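# Push the utility cart into the yellow parking bay

## Task

Move the utility cart into the yellow taped bay so that each of its four wheels sits inside the tape and none rests on the tape. All three tubes in its top tray must remain upright. The robot must not tip over or finish leaning. The cart has to stay in place without the robot holding it.

## Robot and tools

ROBOT. A Hello Robot Stretch 4 with one arm. It has an omni-wheel base, a lift that rides up a mast, and an arm that telescopes straight ahead. A wrist with yaw, pitch and roll joints carries a two-finger gripper. The robot stands about 1.6 m tall, and no point of the base rim is more than 0.23 m from the base origin. Four cameras ride on the robot. head_camera sits atop the mast and looks forward and down; turning the base is the only way to aim it. head_left_camera and head_right_camera are fisheyes beside it that look more steeply down and show the base and arm. wrist_camera looks along the fingers, with the fingertips near the bottom of its image.

FRAMES. Base frame: origin on the floor below the base centre, x ahead, y to the left, z up. hand_pose is the point between the open fingertips, given in the base frame. With all wrist joints at 0 its axes line up with the base frame. The printed value may not be exact. The odometry frame is the base frame as it was when the scene began. base_odometry only adds up wheel rotation, so any wheel slip shows up as travel. Its heading is positive to the left and runs from -3.142 to 3.142.

execute_actions. Argument "actions" is a list with zero or one action; an empty list only reports state and images. An action holds "base", "joints" or both, plus optional "pace" and "contact_limits". Alternatively it holds only {"end_of_arm": "enable_torque"}, which re-powers any wrist or gripper motor that shut itself off. All motions in one action start together and may finish at different times.
- "base" holds exactly one key, and each is a relative move measured from where the base last reported itself. translate_m: straight drive in metres, forward positive, -2 to 2. strafe_m: sideways drive in metres, left positive, -2 to 2. rotate_rad: turn in place in radians, counter-clockwise (left) positive, -3.2 to 3.2.
- "joints" gives absolute targets by name, in metres or radians. lift_m: 0 to 1.2 (tolerance 0.004). arm_m: extension, 0 to 0.55 (0.004). wrist_yaw_rad: -1.134 to 4.276 (0.02); 0 points forward, positive turns left, 3.14 is stowed back, and above 3.4 the arm may block it. wrist_pitch_rad: -1.117 to 4.259 (0.05); 0 is level and 1.57 points down. wrist_roll_rad: -1.117 to 4.259 (0.02); at 0 the fingers are level, and positive turns clockwise as seen from behind the gripper. gripper_m: gap between the fingertips in metres, -0.038 to 0.141 (0.004); below 0 the tips squeeze each other.
- Joint targets outside their range are clipped and the result notes it. Any other bad value or unknown key rejects the whole call, and nothing moves. Anything you leave out may still be driving toward its earlier target without the status showing it.
- "pace": "slow", "default" (used if omitted), "fast" or "max". The base reaches 0.1, 0.3, 0.4 or 0.6 m/s and 1, 2, 3 or 4 rad/s respectively. With lift_m above 0.2 at the start of a base move, these are reduced, down to 0.3 m/s and 1 rad/s at lift 1.2.
- "contact_limits": {"arm_m": v}, with v from 0 (softest) to 0.75 (firmest) and 0.5 by default. It sets how much push stops the arm motion.
- "cameras": list of camera names or "all". Omitted or null means all; [] means none. Images come in the order given on the "pictures" line.
A single action may take at most 15 s. If one result reports a stop, the later execute_actions, wait and finished_scene calls in the same reply are skipped.

wait: "seconds" from 0 to 10. It commands nothing new and returns state and images.
zoom_image: "camera" plus "region" [x0, y0, x1, y1] in pixels, with the origin at the top left and at most 504 by 504. It works only on a camera with a full image in the latest result.
read_manual: optional "section", only "licences"; it returns licence text and moves nothing.
finished_scene: "scene" is the number of the current scene. It ends that scene for good once the last command has been held, and the result tells whether the goal was met.

RESULTS. base_status and joint_status give how each motion ended. "done": reached target; for the base this only means the wheels turned enough. "off_target": it stopped short and may still push. "contact_stop_at_<key>": it hit something, the old target is dropped, and lift, arm or wheels go slack. "limit_stop_at_<name>": a built-in limit acted. "limit_stop_at_tilt" means a lean over 6 degrees; lift, arm and wheels go slack and refuse commands until the lean eases. "limit_stop_at_own_body" is a self-collision guard. "torque_fault": a wrist motor hit its limit and went limp, so send enable_torque. on_its_own covers what the call did not command; "held at" there is the target, not the position. lidar_m: 12 horizontal ranges in metres, one per 30-degree sector. Sector 1 is straight ahead, counting counter-clockwise (4 left, 7 behind, 10 right). "-" means nothing seen or closer than 0.25 m. The lidar sees from about 0.15 m up and can miss clear objects and thin legs. wrist_depth_mm: a 7x7 grid of median depths, 100 to 2000 mm, starting at the top left. base_tilt is in degrees, with forward and right positive; it has a fixed offset of up to about 1.5 degrees. turned_by_wheels and turned_by_imu differing by more than about 0.1 rad suggests a bump or slip. motor_effort is a percentage of maximum, positive toward higher joint values, with the peak in brackets. For wheel_0, wheel_1 and wheel_2, positive turns the base right.

CAUTIONS. Unfold the wrist early with lift_m 0.4 and wrist_yaw_rad 0 together. Push the cart gently and at slow pace so the tubes stay standing. Use a low arm contact limit and keep the gripper low when pushing or pulling, because steady force with a high gripper can tip the robot. Avoid turning or driving with over 1 kg held and arm_m above 0.2. Do not let the gripper jam against the cart, since that causes torque faults. Leave the cart resting free in the bay, not held, before calling finished_scene. Hard hits, slams and drops are penalised. Faster robot motion is better once the goal is safely met. Loose objects can occasionally be nudged by outside pushes.

Each tool is called after ">>>" by a JSON object that holds its "fn" and its "kwargs", one argument or row to a line.

## Session

>>> {"fn": "execute_actions", "kwargs": {
  "actions": []
}}

Scene clock: 0.00 s.
base_odometry: x=+0.000 y=+0.000 heading=+0.000 (m, m, rad; odometry frame)
turned_by_wheels: +0.000 (rad since the last result)
turned_by_imu: +0.000 (rad since the last result)
base_tilt: forward=+0.4 right=+0.8 (deg)
lidar_m: 1.98 1.75 1.66 1.72 0.70 0.65 0.67 0.92 2.06 2.15 0.93 0.75
base_status: not commanded
joint_positions: lift_m=+0.211 arm_m=+0.002 wrist_yaw_rad=+3.196 wrist_pitch_rad=-0.008 wrist_roll_rad=-0.007 gripper_m=+0.057
joint_status: not commanded
motor_effort: lift_m=+19 arm_m=-1 wrist_yaw_rad=-1 wrist_pitch_rad=-7 wrist_roll_rad=+1 gripper_m=-3 wheel_0=+0 wheel_1=+0 wheel_2=+0 (%)
hand_pose: x=-0.1195 y=+0.0717 z=+0.3917 quat_wxyz=(-0.027, +0.004, -0.004, +1.000) (m; base frame)
wrist_depth_mm: - 138 138 1008 991 946 878 / - - 136 1366 1430 1336 1229 / - 111 136 1708 1576 1397 1229 / 138 134 160 1708 1537 1366 1229 / 212 - - 1756 1537 1366 1229 / 221 1499 198 1499 1430 1336 1229 / 224 904 1025 155 960 1138 1160
pictures: head_camera, head_left_camera, head_right_camera, wrist_camera
Images, in order (width x height): head_camera 420x560, head_left_camera 420x672, head_right_camera 420x672, wrist_camera 616x392.

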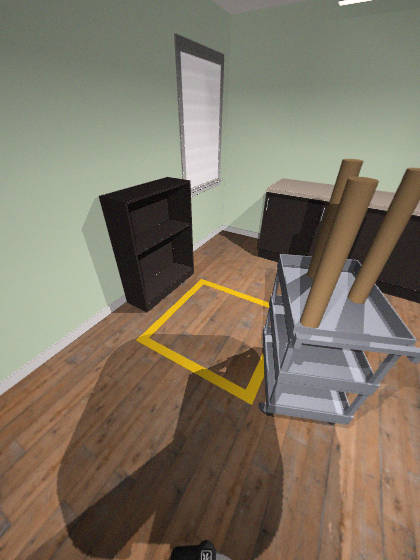

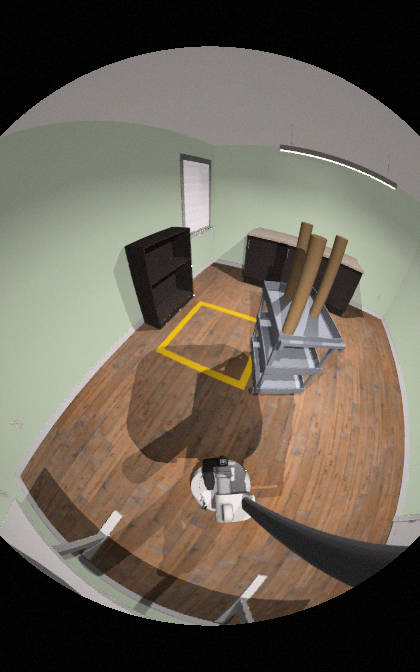

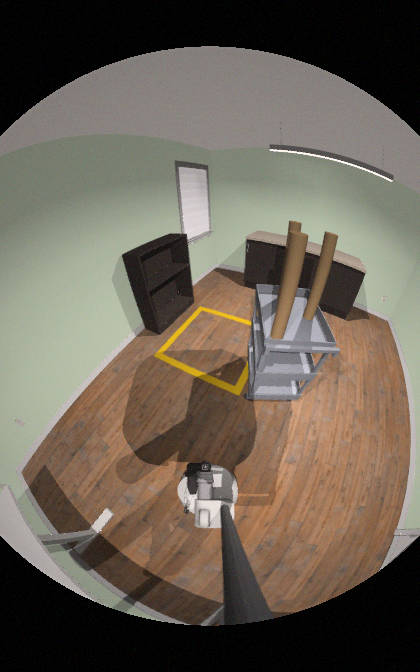

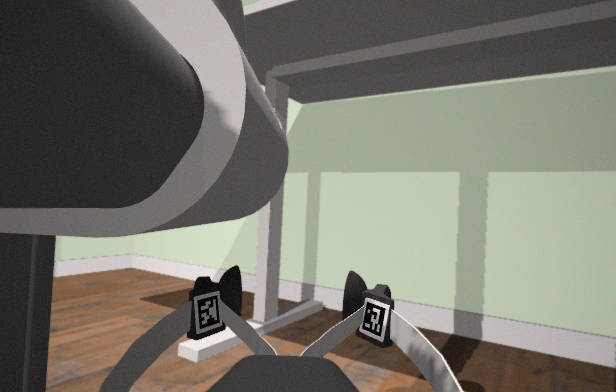

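>>> {"fn": "execute_actions", "kwargs": {
  "actions": [
    {"base":{"strafe_m":-0.78},"joints":{"lift_m":0.67,"wrist_yaw_rad":0,"wrist_roll_rad":1.57,"gripper_m":0.08}}
  ],
  "cameras": []
}}

>>> {"fn": "execute_actions", "kwargs": {
  "actions": [
    {"base":{"rotate_rad":0.42},"pace":"slow"}
  ],
  "cameras": ["head_camera","wrist_camera"]
}}

Scene clock: 12.13 s.
base_odometry: x=+0.000 y=-0.780 heading=+0.000 (m, m, rad; odometry frame)
turned_by_wheels: +0.000 (rad since the last result)
turned_by_imu: +0.002 (rad since the last result)
base_tilt: forward=+0.4 right=+0.8 (deg)
lidar_m: 0.62 0.69 2.35 1.54 1.09 1.03 1.89 1.43 1.40 1.44 1.94 2.27
base_status: done
joint_positions: lift_m=+0.670 arm_m=+0.002 wrist_yaw_rad=+0.000 wrist_pitch_rad=-0.008 wrist_roll_rad=+1.570 gripper_m=+0.080
joint_status: all done
motor_effort: lift_m=+20(23) arm_m=-1(1) wrist_yaw_rad=+3(6) wrist_pitch_rad=-7(7) wrist_roll_rad=+1(8) gripper_m=-4(3) wheel_0=-1(8) wheel_1=+2(8) wheel_2=+0(0) (%)
hand_pose: x=+0.4618 y=-0.0874 z=+0.8504 quat_wxyz=(+0.707, +0.707, -0.003, +0.003) (m; base frame)
wrist_depth_mm: - - - 1921 1921 1756 1229 / - - - - 1983 1756 1229 / - - - - - 1756 1205 / - - - - - 1708 1205 / - - - 960 1098 1025 1008 / 946 741 212 477 213 564 512 / - - - 151 1118 676 473
pictures: none
No camera images: the call's "cameras" was empty. Leave "cameras" out to get every camera's image.

Scene clock: 13.70 s.
base_odometry: x=+0.000 y=-0.780 heading=+0.420 (m, m, rad; odometry frame)
turned_by_wheels: +0.420 (rad since the last result)
turned_by_imu: +0.414 (rad since the last result)
base_tilt: forward=+0.5 right=+0.8 (deg)
lidar_m: 0.65 2.20 1.72 1.13 1.05 1.11 1.51 1.39 1.42 1.80 2.29 0.62
base_status: done
joint_positions: lift_m=+0.670 arm_m=+0.002 wrist_yaw_rad=+0.000 wrist_pitch_rad=-0.008 wrist_roll_rad=+1.570 gripper_m=+0.080
joint_status: not commanded
motor_effort: lift_m=+20(20) arm_m=-1(1) wrist_yaw_rad=+0(0) wrist_pitch_rad=-7(7) wrist_roll_rad=+1(0) gripper_m=+0(4) wheel_0=-1(5) wheel_1=-2(5) wheel_2=-1(7) (%)
hand_pose: x=+0.4618 y=-0.0874 z=+0.8504 quat_wxyz=(+0.707, +0.707, -0.003, +0.003) (m; base frame)
wrist_depth_mm: - - - 891 - 931 1078 / 707 691 691 402 421 640 430 / - - - 436 1118 778 459 / - - - 473 1160 759 484 / 634 627 634 512 - 741 539 / - - 213 585 214 647 1042 / - - - 151 - 634 1118
pictures: head_camera, wrist_camera
Images, in order (width x height): head_camera 420x560, wrist_camera 616x392.

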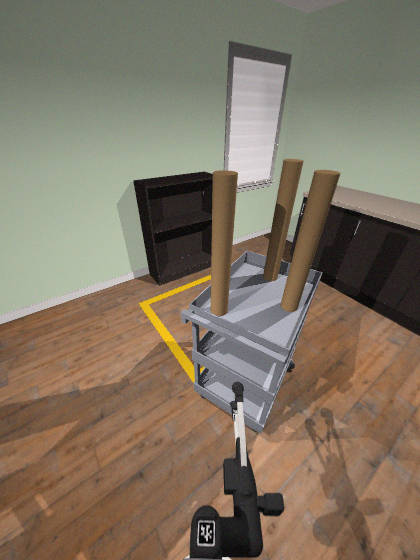

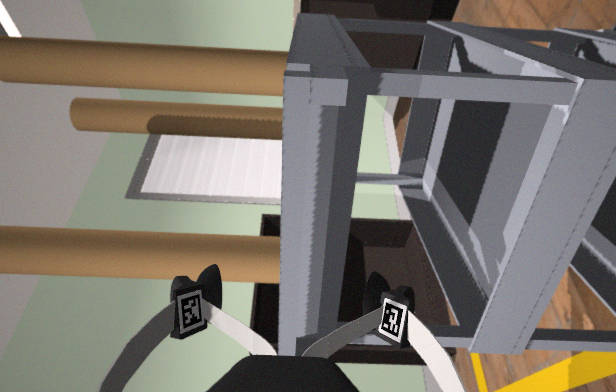

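>>> {"fn": "execute_actions", "kwargs": {
  "actions": [
    {"joints":{"arm_m":0.21}}
  ],
  "cameras": ["head_camera","wrist_camera"]
}}

Scene clock: 18.00 s.
base_odometry: x=+0.000 y=-0.780 heading=+0.420 (m, m, rad; odometry frame)
turned_by_wheels: +0.000 (rad since the last result)
turned_by_imu: +0.002 (rad since the last result)
base_tilt: forward=+0.5 right=+0.8 (deg)
lidar_m: 0.66 2.19 1.72 1.13 1.04 1.12 1.49 1.38 1.42 1.78 2.27 0.63
base_status: not commanded
joint_positions: lift_m=+0.670 arm_m=+0.209 wrist_yaw_rad=+0.000 wrist_pitch_rad=-0.008 wrist_roll_rad=+1.570 gripper_m=+0.080
joint_status: all done
motor_effort: lift_m=+20(20) arm_m=+5(2) wrist_yaw_rad=+0(2) wrist_pitch_rad=-7(7) wrist_roll_rad=+1(1) gripper_m=-2(3) wheel_0=-1(1) wheel_1=-2(2) wheel_2=-1(2) (%)
hand_pose: x=+0.6685 y=-0.0874 z=+0.8504 quat_wxyz=(+0.707, +0.707, -0.003, +0.003) (m; base frame)
wrist_depth_mm: 477 480 473 166 217 750 535 / 715 723 715 179 236 768 530 / - - - 194 260 768 530 / - - - 211 820 750 521 / 436 445 459 290 - 691 512 / 421 421 212 319 214 1708 512 / 1863 1921 1983 150 433 1430 484
pictures: head_camera, wrist_camera
Images, in order (width x height): head_camera 420x560, wrist_camera 616x392.

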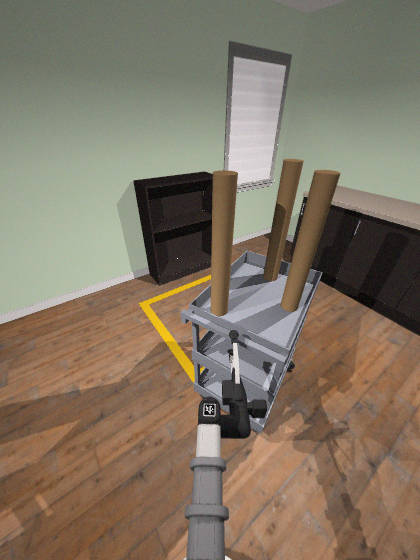

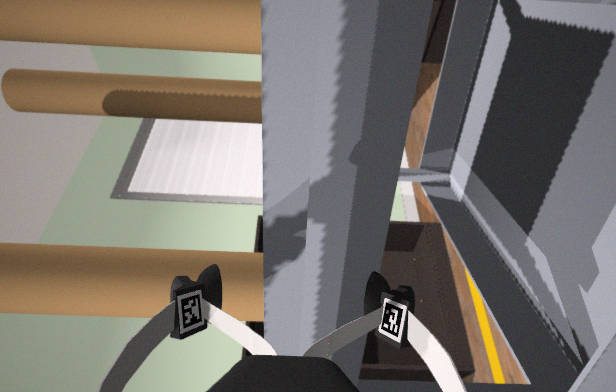

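>>> {"fn": "execute_actions", "kwargs": {
  "actions": [
    {"joints":{"arm_m":0.255}}
  ],
  "cameras": []
}}

>>> {"fn": "execute_actions", "kwargs": {
  "actions": [
    {"joints":{"gripper_m":-0.005}}
  ],
  "cameras": ["wrist_camera"]
}}

>>> {"fn": "execute_actions", "kwargs": {
  "actions": [
    {"base":{"strafe_m":-0.33},"joints":{"arm_m":0.17},"pace":"slow"}
  ],
  "cameras": ["head_camera","wrist_camera"]
}}

Scene clock: 23.73 s.
base_odometry: x=+0.000 y=-0.780 heading=+0.420 (m, m, rad; odometry frame)
turned_by_wheels: +0.000 (rad since the last result)
turned_by_imu: +0.002 (rad since the last result)
base_tilt: forward=+0.6 right=+0.8 (deg)
lidar_m: 0.67 2.22 1.74 1.12 1.04 1.11 1.49 1.39 1.42 1.79 2.27 0.63
base_status: not commanded
joint_positions: lift_m=+0.670 arm_m=+0.254 wrist_yaw_rad=+0.000 wrist_pitch_rad=-0.008 wrist_roll_rad=+1.570 gripper_m=+0.080
joint_status: all done
motor_effort: lift_m=+20(20) arm_m=+5(2) wrist_yaw_rad=+5(1) wrist_pitch_rad=-6(6) wrist_roll_rad=+1(1) gripper_m=+1(0) wheel_0=-1(1) wheel_1=-2(2) wheel_2=-1(1) (%)
hand_pose: x=+0.7135 y=-0.0874 z=+0.8504 quat_wxyz=(+0.707, +0.707, -0.003, +0.003) (m; base frame)
wrist_depth_mm: 459 449 442 128 181 723 539 / 661 668 676 140 195 759 535 / - - - 151 211 768 521 / - - - 165 234 750 521 / 404 - - 243 262 683 521 / 373 375 195 265 214 1618 508 / 1921 1863 1921 150 1661 1537 469
pictures: none
No camera images: the call's "cameras" was empty. Leave "cameras" out to get every camera's image.

Scene clock: 25.37 s.
base_odometry: x=+0.000 y=-0.780 heading=+0.420 (m, m, rad; odometry frame)
turned_by_wheels: +0.000 (rad since the last result)
turned_by_imu: +0.001 (rad since the last result)
base_tilt: forward=+0.6 right=+0.7 (deg)
lidar_m: 0.65 2.22 1.73 1.14 1.03 1.10 1.50 1.39 1.42 1.78 2.28 0.61
base_status: not commanded
joint_positions: lift_m=+0.670 arm_m=+0.255 wrist_yaw_rad=+0.001 wrist_pitch_rad=-0.014 wrist_roll_rad=+1.570 gripper_m=-0.004
joint_status: all done
motor_effort: lift_m=+20(20) arm_m=+2(5) wrist_yaw_rad=-1(1) wrist_pitch_rad=+9(11) wrist_roll_rad=+1(1) gripper_m=-19(18) wheel_0=-1(1) wheel_1=-2(2) wheel_2=+0(1) (%)
hand_pose: x=+0.7140 y=-0.0871 z=+0.8521 quat_wxyz=(+0.707, +0.707, -0.004, +0.005) (m; base frame)
wrist_depth_mm: 462 452 445 122 176 707 544 / 668 661 668 133 190 732 539 / - - - 143 205 778 535 / - - - 156 223 759 530 / 402 - - 175 250 683 525 / 368 368 190 190 265 1618 508 / 1921 1808 1921 200 301 1618 466
pictures: wrist_camera
Images, in order (width x height): wrist_camera 616x392.

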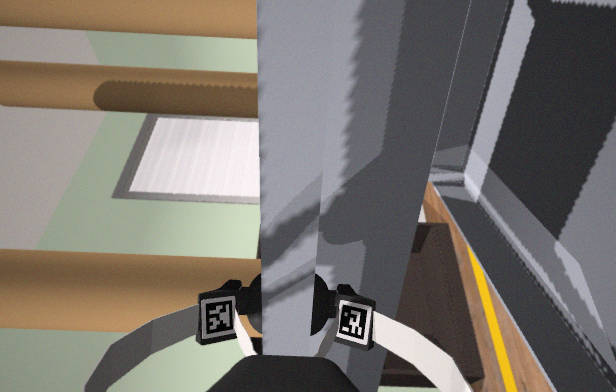

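Scene clock: 29.80 s.
base_odometry: x=+0.135 y=-1.081 heading=+0.420 (m, m, rad; odometry frame)
turned_by_wheels: +0.001 (rad since the last result)
turned_by_imu: +0.003 (rad since the last result)
base_tilt: forward=+0.4 right=+0.7 (deg)
lidar_m: 0.59 0.61 2.58 1.40 1.32 1.95 1.31 1.19 1.21 1.55 2.01 0.61
base_status: done
joint_positions: lift_m=+0.670 arm_m=+0.171 wrist_yaw_rad=+0.004 wrist_pitch_rad=-0.014 wrist_roll_rad=+1.570 gripper_m=-0.005
joint_status: all done
motor_effort: lift_m=+20(20) arm_m=-4(6) wrist_yaw_rad=-9(17) wrist_pitch_rad=+10(10) wrist_roll_rad=+1(1) gripper_m=-15(17) wheel_0=+6(10) wheel_1=-1(5) wheel_2=+2(3) (%)
hand_pose: x=+0.6303 y=-0.0862 z=+0.8521 quat_wxyz=(+0.707, +0.707, -0.003, +0.006) (m; base frame)
wrist_depth_mm: - - - 195 257 265 265 / - - - 195 256 1756 1118 / 535 539 539 253 255 759 535 / - - - 192 255 768 530 / 715 723 723 192 253 759 530 / - - 189 191 254 750 517 / 357 332 - 191 253 654 521
pictures: head_camera, wrist_camera
Images, in order (width x height): head_camera 420x560, wrist_camera 616x392.

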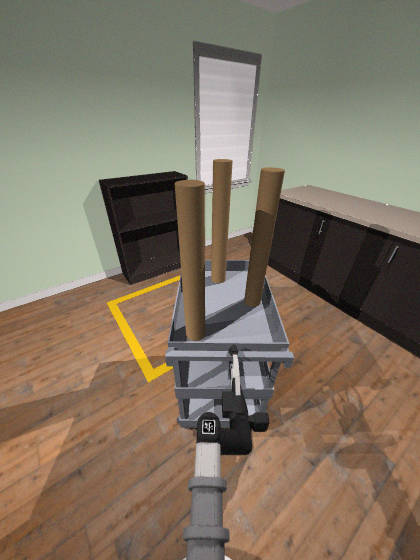

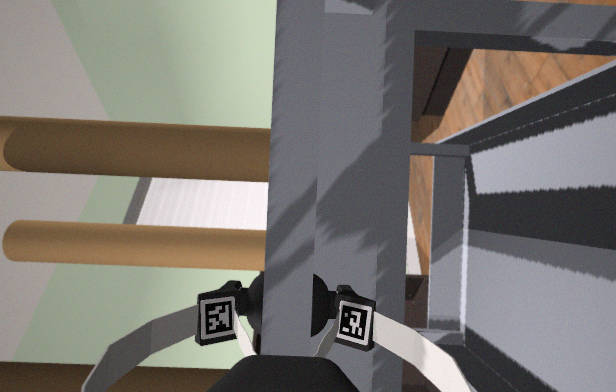

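>>> {"fn": "execute_actions", "kwargs": {
  "actions": [
    {"base":{"strafe_m":-0.33},"joints":{"arm_m":0.22},"pace":"slow"}
  ],
  "cameras": ["head_camera"]
}}

>>> {"fn": "execute_actions", "kwargs": {
  "actions": [
    {"joints":{"gripper_m":0.08}}
  ],
  "cameras": []
}}

>>> {"fn": "execute_actions", "kwargs": {
  "actions": [
    {"joints":{"arm_m":0.01}}
  ],
  "cameras": ["head_camera"]
}}

Scene clock: 41.93 s.
base_odometry: x=+0.269 y=-1.382 heading=+0.421 (m, m, rad; odometry frame)
turned_by_wheels: +0.001 (rad since the last result)
turned_by_imu: +0.004 (rad since the last result)
base_tilt: forward=+0.3 right=+0.7 (deg)
lidar_m: 0.52 0.60 2.78 1.72 1.59 1.63 1.09 0.99 1.01 1.27 1.75 0.74
base_status: done
joint_positions: lift_m=+0.670 arm_m=+0.219 wrist_yaw_rad=+0.006 wrist_pitch_rad=-0.014 wrist_roll_rad=+1.570 gripper_m=-0.004
joint_status: all done
on_its_own: wrist_yaw_rad is at rest, and its effort (-16) is outside its rest range (-13 to +13)
motor_effort: lift_m=+20(20) arm_m=+3(8) wrist_yaw_rad=-16(23) wrist_pitch_rad=+9(10) wrist_roll_rad=+1(1) gripper_m=-20(21) wheel_0=+5(10) wheel_1=-2(5) wheel_2=+4(5) (%)
hand_pose: x=+0.6794 y=-0.0856 z=+0.8521 quat_wxyz=(+0.707, +0.707, -0.003, +0.007) (m; base frame)
wrist_depth_mm: - - - 1464 1464 1464 1229 / - - - 306 1618 1661 1229 / - - - 317 353 364 364 / - - - 287 - 1708 492 / 564 - - 213 285 691 525 / - 544 189 193 260 741 525 / - 647 - 179 228 691 517
pictures: head_camera
Images, in order (width x height): head_camera 420x560.

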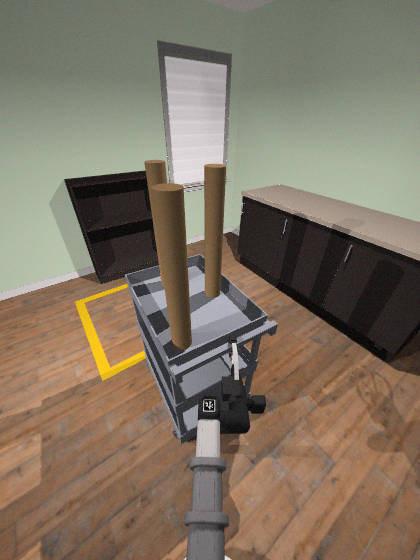

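Scene clock: 43.57 s.
base_odometry: x=+0.269 y=-1.382 heading=+0.421 (m, m, rad; odometry frame)
turned_by_wheels: +0.000 (rad since the last result)
turned_by_imu: +0.000 (rad since the last result)
base_tilt: forward=+0.4 right=+0.7 (deg)
lidar_m: 0.53 0.62 2.78 1.72 1.60 1.62 1.08 0.99 1.00 1.29 1.75 0.75
base_status: not commanded
joint_positions: lift_m=+0.670 arm_m=+0.219 wrist_yaw_rad=+0.000 wrist_pitch_rad=-0.008 wrist_roll_rad=+1.570 gripper_m=+0.080
joint_status: all done
motor_effort: lift_m=+20(20) arm_m=+3(3) wrist_yaw_rad=+3(15) wrist_pitch_rad=-7(11) wrist_roll_rad=+1(2) gripper_m=-4(16) wheel_0=+3(5) wheel_1=-2(2) wheel_2=+3(4) (%)
hand_pose: x=+0.6789 y=-0.0874 z=+0.8505 quat_wxyz=(+0.707, +0.707, -0.003, +0.003) (m; base frame)
wrist_depth_mm: - - - 1464 1464 1499 1229 / - - - 303 1661 1661 1205 / - - - 324 366 368 375 / - - - 294 - 1708 488 / - - - 267 - 676 517 / 549 549 195 246 213 723 512 / - - - 151 237 676 508
pictures: none
No camera images: the call's "cameras" was empty. Leave "cameras" out to get every camera's image.

Scene clock: 45.30 s.
base_odometry: x=+0.269 y=-1.382 heading=+0.421 (m, m, rad; odometry frame)
turned_by_wheels: +0.000 (rad since the last result)
turned_by_imu: +0.001 (rad since the last result)
base_tilt: forward=+0.6 right=+0.9 (deg)
lidar_m: 0.53 0.62 2.79 1.73 1.61 1.63 1.09 0.99 1.00 1.28 1.75 0.74
base_status: not commanded
joint_positions: lift_m=+0.670 arm_m=+0.011 wrist_yaw_rad=+0.000 wrist_pitch_rad=-0.008 wrist_roll_rad=+1.570 gripper_m=+0.080
joint_status: all done
motor_effort: lift_m=+20(20) arm_m=-5(7) wrist_yaw_rad=+3(0) wrist_pitch_rad=-7(7) wrist_roll_rad=+2(1) gripper_m=-2(1) wheel_0=+3(4) wheel_1=-2(2) wheel_2=+3(3) (%)
hand_pose: x=+0.4702 y=-0.0874 z=+0.8504 quat_wxyz=(+0.707, +0.707, -0.003, +0.003) (m; base frame)
wrist_depth_mm: - - - 1618 1537 1537 1229 / - - - 1863 1808 1808 1182 / - - - 559 1983 1537 1118 / - - - 517 - 691 554 / 750 759 759 462 - 741 484 / - - 212 427 213 732 452 / 788 445 809 150 - 683 427
pictures: head_camera
Images, in order (width x height): head_camera 420x560.

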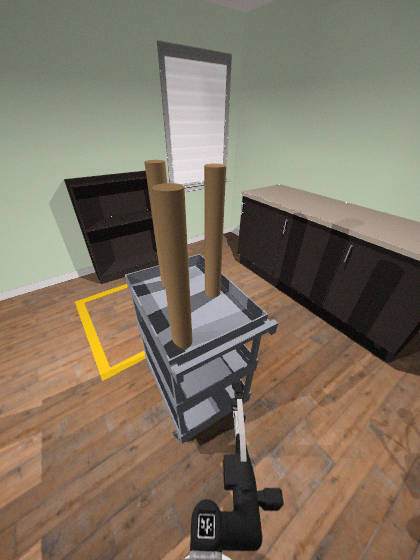

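>>> {"fn": "execute_actions", "kwargs": {
  "actions": [
    {"base":{"strafe_m":-0.364}}
  ],
  "cameras": []
}}

>>> {"fn": "execute_actions", "kwargs": {
  "actions": [
    {"base":{"rotate_rad":0.555},"pace":"slow"}
  ],
  "cameras": []
}}

>>> {"fn": "execute_actions", "kwargs": {
  "actions": [
    {"joints":{"arm_m":0.2}}
  ],
  "cameras": ["head_camera","wrist_camera"]
}}

Scene clock: 57.07 s.
base_odometry: x=+0.418 y=-1.714 heading=+0.421 (m, m, rad; odometry frame)
turned_by_wheels: +0.000 (rad since the last result)
turned_by_imu: +0.002 (rad since the last result)
base_tilt: forward=+0.4 right=+0.7 (deg)
lidar_m: 0.73 0.69 3.01 2.01 1.95 1.29 0.82 0.76 0.79 0.99 2.06 1.50
base_status: done
joint_positions: lift_m=+0.670 arm_m=+0.011 wrist_yaw_rad=+0.000 wrist_pitch_rad=-0.008 wrist_roll_rad=+1.570 gripper_m=+0.080
joint_status: not commanded
motor_effort: lift_m=+19(20) arm_m=-5(5) wrist_yaw_rad=+2(1) wrist_pitch_rad=-7(8) wrist_roll_rad=+1(1) gripper_m=-4(3) wheel_0=+0(7) wheel_1=+1(9) wheel_2=+1(1) (%)
hand_pose: x=+0.4702 y=-0.0874 z=+0.8504 quat_wxyz=(+0.707, +0.707, -0.003, +0.003) (m; base frame)
wrist_depth_mm: 1921 1921 1921 1308 1255 1255 1229 / - - - 1499 1430 1464 1205 / - - - 1808 1708 1576 1205 / - - - - - 1708 1182 / - - - - - 1708 1160 / - - 213 - 214 1708 1160 / - - - 150 - 1464 1160
pictures: none
No camera images: the call's "cameras" was empty. Leave "cameras" out to get every camera's image.

Scene clock: 58.83 s.
base_odometry: x=+0.418 y=-1.714 heading=+0.975 (m, m, rad; odometry frame)
turned_by_wheels: +0.554 (rad since the last result)
turned_by_imu: +0.546 (rad since the last result)
base_tilt: forward=+0.4 right=+0.8 (deg)
lidar_m: 0.68 3.04 2.01 1.93 1.25 0.83 0.75 0.79 1.02 1.94 1.51 0.72
base_status: done
joint_positions: lift_m=+0.670 arm_m=+0.011 wrist_yaw_rad=+0.000 wrist_pitch_rad=-0.008 wrist_roll_rad=+1.570 gripper_m=+0.080
joint_status: not commanded
motor_effort: lift_m=+20(20) arm_m=-5(5) wrist_yaw_rad=+2(2) wrist_pitch_rad=-7(8) wrist_roll_rad=+0(2) gripper_m=-1(1) wheel_0=-3(6) wheel_1=-1(5) wheel_2=-2(6) (%)
hand_pose: x=+0.4702 y=-0.0874 z=+0.8504 quat_wxyz=(+0.707, +0.707, -0.003, +0.003) (m; base frame)
wrist_depth_mm: - - - - - 1756 1205 / - - - 517 - 661 535 / 809 798 798 521 - 741 530 / - - - 512 - 759 525 / - - - 512 1118 750 525 / 569 574 212 512 214 741 525 / - - - 150 539 525 525
pictures: none
No camera images: the call's "cameras" was empty. Leave "cameras" out to get every camera's image.

Scene clock: 60.50 s.
base_odometry: x=+0.418 y=-1.714 heading=+0.975 (m, m, rad; odometry frame)
turned_by_wheels: +0.000 (rad since the last result)
turned_by_imu: +0.001 (rad since the last result)
base_tilt: forward=+0.5 right=+0.8 (deg)
lidar_m: 0.68 3.03 2.00 1.95 1.24 0.83 0.76 0.79 1.02 1.96 1.48 0.71
base_status: not commanded
joint_positions: lift_m=+0.670 arm_m=+0.199 wrist_yaw_rad=+0.000 wrist_pitch_rad=-0.008 wrist_roll_rad=+1.570 gripper_m=+0.080
joint_status: all done
motor_effort: lift_m=+20(20) arm_m=+5(3) wrist_yaw_rad=+0(1) wrist_pitch_rad=-6(7) wrist_roll_rad=+1(1) gripper_m=-3(2) wheel_0=-3(3) wheel_1=-1(1) wheel_2=-3(2) (%)
hand_pose: x=+0.6585 y=-0.0874 z=+0.8504 quat_wxyz=(+0.707, +0.707, -0.003, +0.003) (m; base frame)
wrist_depth_mm: - - - 303 338 342 351 / - - - 327 - 1756 496 / 597 609 609 327 931 732 525 / - - - 325 946 750 525 / - - - 327 960 732 517 / - - 212 325 214 732 512 / 384 384 389 151 327 640 508
pictures: head_camera, wrist_camera
Images, in order (width x height): head_camera 420x560, wrist_camera 616x392.

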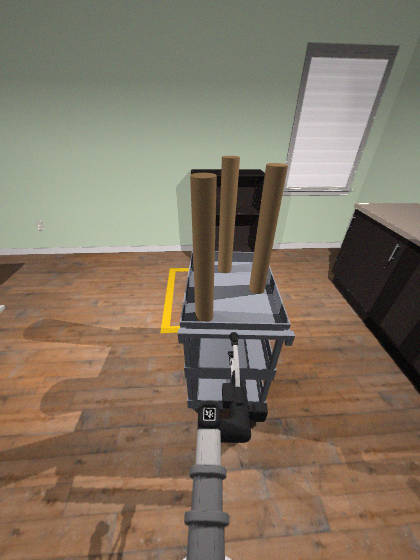

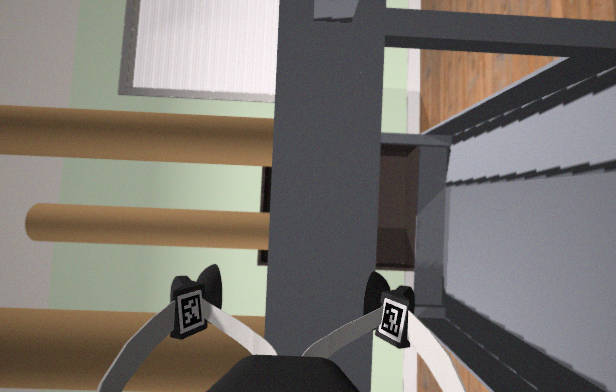

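>>> {"fn": "execute_actions", "kwargs": {
  "actions": [
    {"joints":{"arm_m":0.265}}
  ],
  "cameras": []
}}

>>> {"fn": "execute_actions", "kwargs": {
  "actions": [
    {"joints":{"gripper_m":-0.005}}
  ],
  "cameras": []
}}

>>> {"fn": "execute_actions", "kwargs": {
  "actions": [
    {"base":{"translate_m":0.55},"pace":"slow"}
  ],
  "cameras": ["head_camera","wrist_camera"]
}}

Scene clock: 66.57 s.
base_odometry: x=+0.418 y=-1.714 heading=+0.975 (m, m, rad; odometry frame)
turned_by_wheels: +0.000 (rad since the last result)
turned_by_imu: +0.002 (rad since the last result)
base_tilt: forward=+0.4 right=+0.8 (deg)
lidar_m: 0.68 3.03 2.00 1.93 1.24 0.82 0.78 0.79 1.02 1.96 1.48 0.72
base_status: not commanded
joint_positions: lift_m=+0.670 arm_m=+0.264 wrist_yaw_rad=+0.000 wrist_pitch_rad=-0.008 wrist_roll_rad=+1.570 gripper_m=+0.080
joint_status: all done
motor_effort: lift_m=+20(20) arm_m=+5(5) wrist_yaw_rad=+2(3) wrist_pitch_rad=-7(7) wrist_roll_rad=+0(0) gripper_m=+4(3) wheel_0=-3(3) wheel_1=-1(1) wheel_2=-3(2) (%)
hand_pose: x=+0.7235 y=-0.0874 z=+0.8504 quat_wxyz=(+0.707, +0.707, -0.003, +0.003) (m; base frame)
wrist_depth_mm: - - - 203 266 1576 1118 / - - - 203 264 1756 496 / 544 539 539 202 263 741 525 / - - - 202 264 741 521 / - - 750 260 263 741 517 / - - 200 262 215 732 517 / 327 322 334 151 260 634 508
pictures: none
No camera images: the call's "cameras" was empty. Leave "cameras" out to get every camera's image.

Scene clock: 68.20 s.
base_odometry: x=+0.418 y=-1.714 heading=+0.975 (m, m, rad; odometry frame)
turned_by_wheels: +0.000 (rad since the last result)
turned_by_imu: +0.001 (rad since the last result)
base_tilt: forward=+0.5 right=+0.8 (deg)
lidar_m: 0.67 3.02 2.01 1.94 1.25 0.84 0.77 0.79 1.02 1.95 1.49 0.71
base_status: not commanded
joint_positions: lift_m=+0.670 arm_m=+0.265 wrist_yaw_rad=+0.002 wrist_pitch_rad=-0.014 wrist_roll_rad=+1.570 gripper_m=-0.004
joint_status: all done
motor_effort: lift_m=+19(20) arm_m=+2(5) wrist_yaw_rad=-4(7) wrist_pitch_rad=+10(10) wrist_roll_rad=+0(1) gripper_m=-20(21) wheel_0=-2(3) wheel_1=-1(1) wheel_2=-1(3) (%)
hand_pose: x=+0.7242 y=-0.0868 z=+0.8521 quat_wxyz=(+0.707, +0.707, -0.004, +0.006) (m; base frame)
wrist_depth_mm: - - - 196 257 1661 1182 / - - - 196 257 1808 512 / 539 539 535 255 256 750 539 / - - - 195 256 759 530 / - - 750 195 256 750 530 / - - 190 194 255 741 521 / 324 317 329 193 253 647 517
pictures: none
No camera images: the call's "cameras" was empty. Leave "cameras" out to get every camera's image.

Scene clock: 75.00 s.
base_odometry: x=+0.727 y=-1.259 heading=+0.975 (m, m, rad; odometry frame)
turned_by_wheels: +0.000 (rad since the last result)
turned_by_imu: +0.001 (rad since the last result)
base_tilt: forward=+0.4 right=+0.8 (deg)
lidar_m: 0.69 2.48 2.07 1.93 2.08 1.45 1.32 1.34 1.74 1.40 1.42 0.68
base_status: done
joint_positions: lift_m=+0.670 arm_m=+0.265 wrist_yaw_rad=-0.004 wrist_pitch_rad=-0.014 wrist_roll_rad=+1.570 gripper_m=-0.005
joint_status: not commanded
motor_effort: lift_m=+19(19) arm_m=+2(2) wrist_yaw_rad=+11(16) wrist_pitch_rad=+11(11) wrist_roll_rad=+1(0) gripper_m=-13(16) wheel_0=+1(7) wheel_1=+3(5) wheel_2=-6(9) (%)
hand_pose: x=+0.7236 y=-0.0886 z=+0.8521 quat_wxyz=(+0.707, +0.707, -0.006, +0.003) (m; base frame)
wrist_depth_mm: - - - 175 230 1756 820 / 504 504 517 177 236 788 535 / 1921 1983 1983 181 240 778 535 / 715 723 723 185 246 768 530 / 1921 1921 1921 188 251 759 525 / 359 370 197 191 253 707 517 / 329 329 332 190 260 1430 504
pictures: head_camera, wrist_camera
Images, in order (width x height): head_camera 420x560, wrist_camera 616x392.

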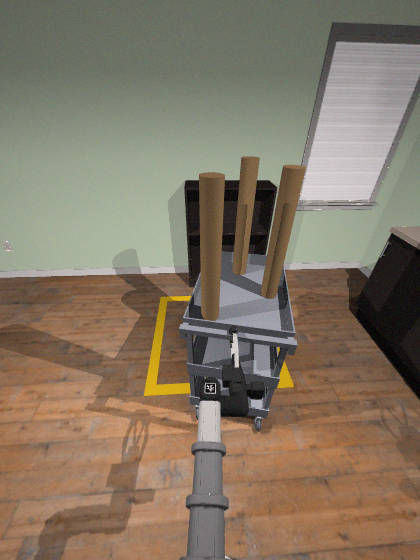

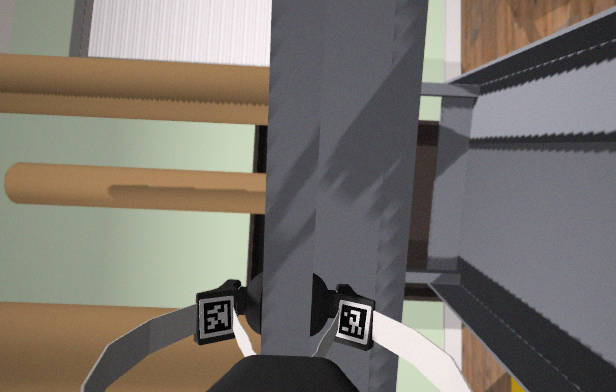

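>>> {"fn": "execute_actions", "kwargs": {
  "actions": [
    {"base":{"strafe_m":-0.17},"pace":"slow"}
  ],
  "cameras": []
}}

>>> {"fn": "execute_actions", "kwargs": {
  "actions": [
    {"base":{"translate_m":0.36},"pace":"slow"}
  ],
  "cameras": ["head_camera"]
}}

Scene clock: 81.67 s.
base_odometry: x=+0.867 y=-1.355 heading=+0.976 (m, m, rad; odometry frame)
turned_by_wheels: +0.000 (rad since the last result)
turned_by_imu: +0.004 (rad since the last result)
base_tilt: forward=+0.5 right=+0.7 (deg)
lidar_m: 0.66 2.49 2.23 2.09 2.04 1.41 1.30 1.34 1.72 1.22 1.26 0.73
base_status: done
joint_positions: lift_m=+0.670 arm_m=+0.265 wrist_yaw_rad=+0.005 wrist_pitch_rad=-0.014 wrist_roll_rad=+1.570 gripper_m=-0.005
joint_status: not commanded
motor_effort: lift_m=+20(19) arm_m=+2(2) wrist_yaw_rad=-13(17) wrist_pitch_rad=+10(10) wrist_roll_rad=+1(0) gripper_m=-18(18) wheel_0=+6(11) wheel_1=-1(4) wheel_2=+0(7) (%)
hand_pose: x=+0.7244 y=-0.0860 z=+0.8521 quat_wxyz=(+0.707, +0.707, -0.003, +0.007) (m; base frame)
wrist_depth_mm: - - - 211 276 301 296 / 1983 - - 266 270 1756 500 / 544 549 549 263 270 732 535 / 1921 1983 1983 201 263 759 535 / 707 732 723 197 259 759 525 / 1863 1921 189 193 255 759 517 / 325 315 334 191 248 654 512
pictures: none
No camera images: the call's "cameras" was empty. Leave "cameras" out to get every camera's image.

Scene clock: 86.53 s.
base_odometry: x=+1.069 y=-1.057 heading=+0.975 (m, m, rad; odometry frame)
turned_by_wheels: +0.000 (rad since the last result)
turned_by_imu: +0.001 (rad since the last result)
base_tilt: forward=+0.5 right=+0.7 (deg)
lidar_m: 0.67 2.11 2.28 2.11 2.18 1.80 1.66 1.69 1.29 1.20 1.23 0.72
base_status: done
joint_positions: lift_m=+0.670 arm_m=+0.265 wrist_yaw_rad=-0.005 wrist_pitch_rad=-0.014 wrist_roll_rad=+1.570 gripper_m=-0.005
joint_status: not commanded
on_its_own: wrist_yaw_rad is at rest, and its effort (+17) is outside its rest range (-13 to +13)
motor_effort: lift_m=+20(19) arm_m=+2(2) wrist_yaw_rad=+17(16) wrist_pitch_rad=+9(10) wrist_roll_rad=+0(2) gripper_m=-14(16) wheel_0=+1(7) wheel_1=+1(5) wheel_2=-5(11) (%)
hand_pose: x=+0.7235 y=-0.0888 z=+0.8521 quat_wxyz=(+0.707, +0.707, -0.007, +0.003) (m; base frame)
wrist_depth_mm: 1661 1661 1708 196 258 1661 1138 / 1618 1661 1661 196 257 1661 504 / 539 535 539 195 255 778 535 / 1618 1618 1618 194 255 768 535 / 1618 732 723 191 253 768 530 / 1537 1576 197 191 252 750 521 / 324 314 329 191 251 654 517
pictures: head_camera
Images, in order (width x height): head_camera 420x560.

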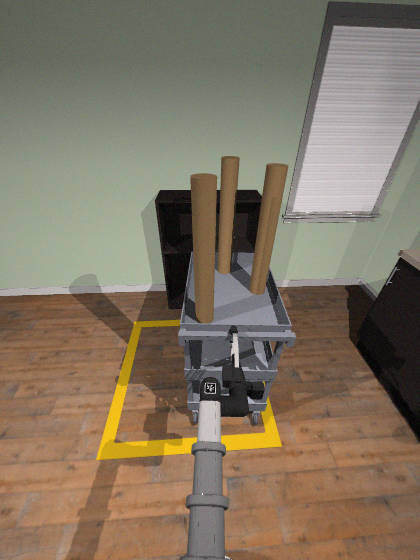

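>>> {"fn": "execute_actions", "kwargs": {
  "actions": [
    {"base":{"strafe_m":0.3},"pace":"slow"}
  ],
  "cameras": []
}}

>>> {"fn": "execute_actions", "kwargs": {
  "actions": [
    {"base":{"translate_m":-0.3},"pace":"slow"}
  ],
  "cameras": ["head_camera"]
}}

Scene clock: 95.67 s.
base_odometry: x=+0.821 y=-0.888 heading=+0.975 (m, m, rad; odometry frame)
turned_by_wheels: -0.001 (rad since the last result)
turned_by_imu: +0.001 (rad since the last result)
base_tilt: forward=+0.5 right=+0.7 (deg)
lidar_m: 0.68 2.10 1.94 1.81 1.85 1.85 1.70 1.73 1.61 1.50 1.55 0.63
base_status: done
joint_positions: lift_m=+0.670 arm_m=+0.265 wrist_yaw_rad=-0.003 wrist_pitch_rad=-0.013 wrist_roll_rad=+1.570 gripper_m=-0.004
joint_status: not commanded
motor_effort: lift_m=+19(20) arm_m=+2(2) wrist_yaw_rad=+10(25) wrist_pitch_rad=+9(10) wrist_roll_rad=+1(1) gripper_m=-17(19) wheel_0=-5(11) wheel_1=-1(6) wheel_2=-1(3) (%)
hand_pose: x=+0.7237 y=-0.0882 z=+0.8520 quat_wxyz=(+0.707, +0.707, -0.006, +0.004) (m; base frame)
wrist_depth_mm: 473 459 452 134 187 723 549 / 683 676 676 142 199 768 539 / 1618 1576 1661 152 213 788 539 / 1499 1576 1537 164 228 768 535 / 373 382 397 179 249 691 525 / 351 353 189 191 260 1576 512 / 1499 1499 1499 197 290 1537 462
pictures: none
No camera images: the call's "cameras" was empty. Leave "cameras" out to get every camera's image.

Scene clock: 99.93 s.
base_odometry: x=+0.653 y=-1.136 heading=+0.975 (m, m, rad; odometry frame)
turned_by_wheels: +0.000 (rad since the last result)
turned_by_imu: +0.002 (rad since the last result)
base_tilt: forward=+0.5 right=+0.8 (deg)
lidar_m: 0.69 2.40 1.91 1.79 2.19 1.52 1.40 1.43 1.85 1.52 1.54 0.67
base_status: done
joint_positions: lift_m=+0.670 arm_m=+0.265 wrist_yaw_rad=+0.004 wrist_pitch_rad=-0.013 wrist_roll_rad=+1.570 gripper_m=-0.005
joint_status: not commanded
motor_effort: lift_m=+19(19) arm_m=+2(2) wrist_yaw_rad=-12(12) wrist_pitch_rad=+9(10) wrist_roll_rad=+2(1) gripper_m=-18(16) wheel_0=-2(9) wheel_1=+0(6) wheel_2=+6(10) (%)
hand_pose: x=+0.7244 y=-0.0862 z=+0.8520 quat_wxyz=(+0.707, +0.707, -0.003, +0.006) (m; base frame)
wrist_depth_mm: 473 477 484 156 211 768 535 / 1863 1921 508 162 220 788 544 / 707 699 707 169 228 778 539 / 1863 1921 1863 178 238 768 530 / 1863 1808 1921 185 250 732 525 / 347 349 189 193 257 683 525 / 1808 343 345 195 272 1537 480
pictures: head_camera
Images, in order (width x height): head_camera 420x560.

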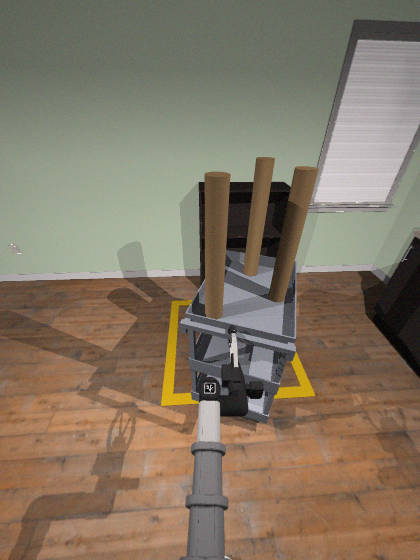

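>>> {"fn": "execute_actions", "kwargs": {
  "actions": [
    {"base":{"strafe_m":-0.22},"pace":"slow"}
  ],
  "cameras": []
}}

>>> {"fn": "execute_actions", "kwargs": {
  "actions": [
    {"base":{"translate_m":0.35},"pace":"slow"}
  ],
  "cameras": ["head_camera"]
}}

Scene clock: 106.37 s.
base_odometry: x=+0.835 y=-1.260 heading=+0.976 (m, m, rad; odometry frame)
turned_by_wheels: +0.001 (rad since the last result)
turned_by_imu: +0.004 (rad since the last result)
base_tilt: forward=+0.3 right=+0.7 (deg)
lidar_m: 0.67 2.41 2.16 2.01 2.15 1.49 1.37 1.39 1.81 1.30 1.33 0.72
base_status: done
joint_positions: lift_m=+0.670 arm_m=+0.265 wrist_yaw_rad=+0.003 wrist_pitch_rad=-0.014 wrist_roll_rad=+1.570 gripper_m=-0.005
joint_status: not commanded
motor_effort: lift_m=+20(20) arm_m=+2(2) wrist_yaw_rad=-5(23) wrist_pitch_rad=+10(9) wrist_roll_rad=+2(2) gripper_m=-17(17) wheel_0=+6(11) wheel_1=+0(4) wheel_2=+3(3) (%)
hand_pose: x=+0.7243 y=-0.0865 z=+0.8521 quat_wxyz=(+0.707, +0.707, -0.004, +0.006) (m; base frame)
wrist_depth_mm: 1983 1921 1983 201 263 1618 1138 / 1983 1921 1921 199 262 1808 504 / 539 544 544 255 259 732 539 / 1863 1863 1921 195 258 768 525 / 723 715 732 193 254 750 521 / 1863 1863 197 191 252 741 517 / 324 314 325 190 249 654 517
pictures: none
No camera images: the call's "cameras" was empty. Leave "cameras" out to get every camera's image.

Scene clock: 111.13 s.
base_odometry: x=+1.031 y=-0.970 heading=+0.975 (m, m, rad; odometry frame)
turned_by_wheels: +0.000 (rad since the last result)
turned_by_imu: +0.001 (rad since the last result)
base_tilt: forward=+0.5 right=+0.7 (deg)
lidar_m: 0.68 2.06 2.19 2.04 2.10 1.87 1.71 1.75 1.37 1.27 1.31 0.71
base_status: done
joint_positions: lift_m=+0.670 arm_m=+0.265 wrist_yaw_rad=-0.004 wrist_pitch_rad=-0.014 wrist_roll_rad=+1.570 gripper_m=-0.005
joint_status: not commanded
on_its_own: wrist_yaw_rad is at rest, and its effort (+14) is outside its rest range (-13 to +13)
motor_effort: lift_m=+20(20) arm_m=+2(2) wrist_yaw_rad=+14(12) wrist_pitch_rad=+10(11) wrist_roll_rad=+0(1) gripper_m=-17(16) wheel_0=-1(7) wheel_1=+1(7) wheel_2=-4(11) (%)
hand_pose: x=+0.7236 y=-0.0886 z=+0.8521 quat_wxyz=(+0.707, +0.707, -0.006, +0.003) (m; base frame)
wrist_depth_mm: 1618 1618 1618 192 251 1576 1205 / 1576 1618 1576 191 252 1618 504 / 539 535 535 190 252 759 535 / 1576 1576 1537 190 252 768 530 / 1499 1537 1205 190 251 750 525 / 1464 1537 196 190 250 750 521 / 322 314 327 189 250 640 512
pictures: head_camera
Images, in order (width x height): head_camera 420x560.

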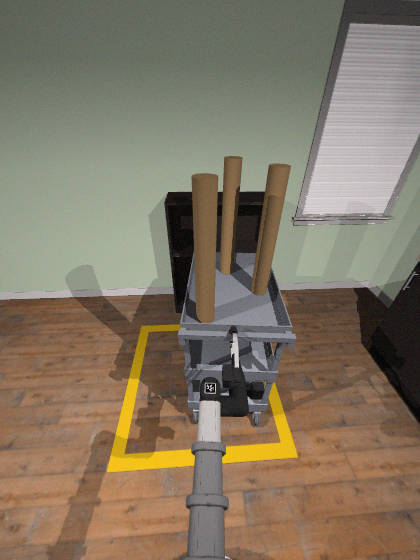

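>>> {"fn": "execute_actions", "kwargs": {
  "actions": [
    {"joints":{"gripper_m":0.08}}
  ],
  "cameras": []
}}

>>> {"fn": "execute_actions", "kwargs": {
  "actions": [
    {"joints":{"arm_m":0.01}}
  ],
  "cameras": []
}}

>>> {"fn": "execute_actions", "kwargs": {
  "actions": [
    {"base":{"strafe_m":-0.6}}
  ],
  "cameras": ["head_camera"]
}}

>>> {"fn": "zoom_image", "kwargs": {
  "camera": "head_camera",
  "region": [40,280,260,480]
}}

Scene clock: 116.77 s.
base_odometry: x=+1.031 y=-0.970 heading=+0.976 (m, m, rad; odometry frame)
turned_by_wheels: +0.000 (rad since the last result)
turned_by_imu: +0.002 (rad since the last result)
base_tilt: forward=+0.5 right=+0.8 (deg)
lidar_m: 0.68 2.05 2.18 2.03 2.08 1.89 1.72 1.76 1.35 1.27 1.31 0.71
base_status: not commanded
joint_positions: lift_m=+0.670 arm_m=+0.265 wrist_yaw_rad=+0.000 wrist_pitch_rad=-0.008 wrist_roll_rad=+1.570 gripper_m=+0.080
joint_status: all done
motor_effort: lift_m=+20(19) arm_m=+2(2) wrist_yaw_rad=+3(15) wrist_pitch_rad=-6(11) wrist_roll_rad=+1(1) gripper_m=-5(13) wheel_0=-1(1) wheel_1=+1(1) wheel_2=-2(4) (%)
hand_pose: x=+0.7240 y=-0.0875 z=+0.8505 quat_wxyz=(+0.707, +0.707, -0.003, +0.003) (m; base frame)
wrist_depth_mm: 1618 1661 1618 196 256 1618 1182 / 1576 1576 1618 196 257 1618 492 / 539 539 539 196 257 768 525 / 1537 1499 1397 195 257 750 521 / 1499 1537 1205 255 257 741 512 / 1499 1499 195 256 214 732 512 / 322 317 329 150 256 634 508
pictures: none
No camera images: the call's "cameras" was empty. Leave "cameras" out to get every camera's image.

Scene clock: 118.63 s.
base_odometry: x=+1.031 y=-0.970 heading=+0.976 (m, m, rad; odometry frame)
turned_by_wheels: +0.000 (rad since the last result)
turned_by_imu: +0.001 (rad since the last result)
base_tilt: forward=+0.4 right=+0.6 (deg)
lidar_m: 0.69 2.07 2.19 2.03 2.08 1.86 1.73 1.76 1.36 1.27 1.30 0.71
base_status: not commanded
joint_positions: lift_m=+0.670 arm_m=+0.011 wrist_yaw_rad=+0.000 wrist_pitch_rad=-0.008 wrist_roll_rad=+1.570 gripper_m=+0.080
joint_status: all done
motor_effort: lift_m=+20(19) arm_m=-5(2) wrist_yaw_rad=+2(1) wrist_pitch_rad=-7(7) wrist_roll_rad=+1(1) gripper_m=+0(1) wheel_0=+0(1) wheel_1=+1(1) wheel_2=-1(3) (%)
hand_pose: x=+0.4702 y=-0.0874 z=+0.8504 quat_wxyz=(+0.707, +0.707, -0.003, +0.003) (m; base frame)
wrist_depth_mm: 1863 1808 1983 1863 1983 1756 1229 / 1863 1808 1921 512 1863 676 517 / 1808 788 798 512 1756 768 521 / 1756 1756 1756 508 1756 750 521 / 1756 1756 1756 512 1118 741 521 / 569 564 213 512 214 732 521 / 1708 1756 1756 150 530 525 521
pictures: none
No camera images: the call's "cameras" was empty. Leave "cameras" out to get every camera's image.

Scene clock: 121.97 s.
base_odometry: x=+1.528 y=-1.306 heading=+0.976 (m, m, rad; odometry frame)
turned_by_wheels: +0.000 (rad since the last result)
turned_by_imu: +0.002 (rad since the last result)
base_tilt: forward=+0.4 right=+0.7 (deg)
lidar_m: 1.07 0.74 1.00 2.64 2.63 1.79 1.68 1.71 0.73 0.68 0.69 0.90
base_status: done
joint_positions: lift_m=+0.670 arm_m=+0.011 wrist_yaw_rad=+0.000 wrist_pitch_rad=-0.008 wrist_roll_rad=+1.570 gripper_m=+0.080
joint_status: not commanded
motor_effort: lift_m=+20(19) arm_m=-5(5) wrist_yaw_rad=+0(3) wrist_pitch_rad=-7(7) wrist_roll_rad=+0(0) gripper_m=-3(2) wheel_0=+0(9) wheel_1=+1(9) wheel_2=+1(0) (%)
hand_pose: x=+0.4702 y=-0.0874 z=+0.8504 quat_wxyz=(+0.707, +0.707, -0.003, +0.003) (m; base frame)
wrist_depth_mm: 1921 1921 1863 1078 1042 1025 1078 / 1863 1863 1863 1921 1921 1756 1229 / 1863 1863 1921 1921 1921 1756 1205 / 1808 1863 1863 1921 1863 1661 1205 / 1808 1808 1756 1863 1863 1708 1182 / 1756 1808 213 1756 214 1537 1160 / 1756 1708 1756 151 1098 1118 1078
pictures: head_camera
Images, in order (width x height): head_camera 420x560.

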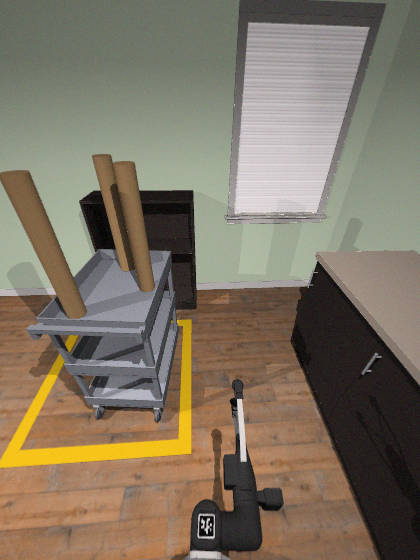

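Region (40, 280, 260, 480) of head_camera's 420x560 image, scaled by 2.291, with more detail than that image has; it fills the top 458 rows of this view, and the rest is white.

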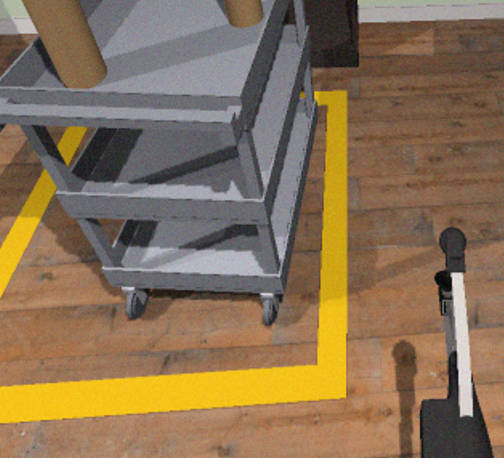

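>>> {"fn": "finished_scene", "kwargs": {
  "scene": 2
}}

The scene is finished: the task was done.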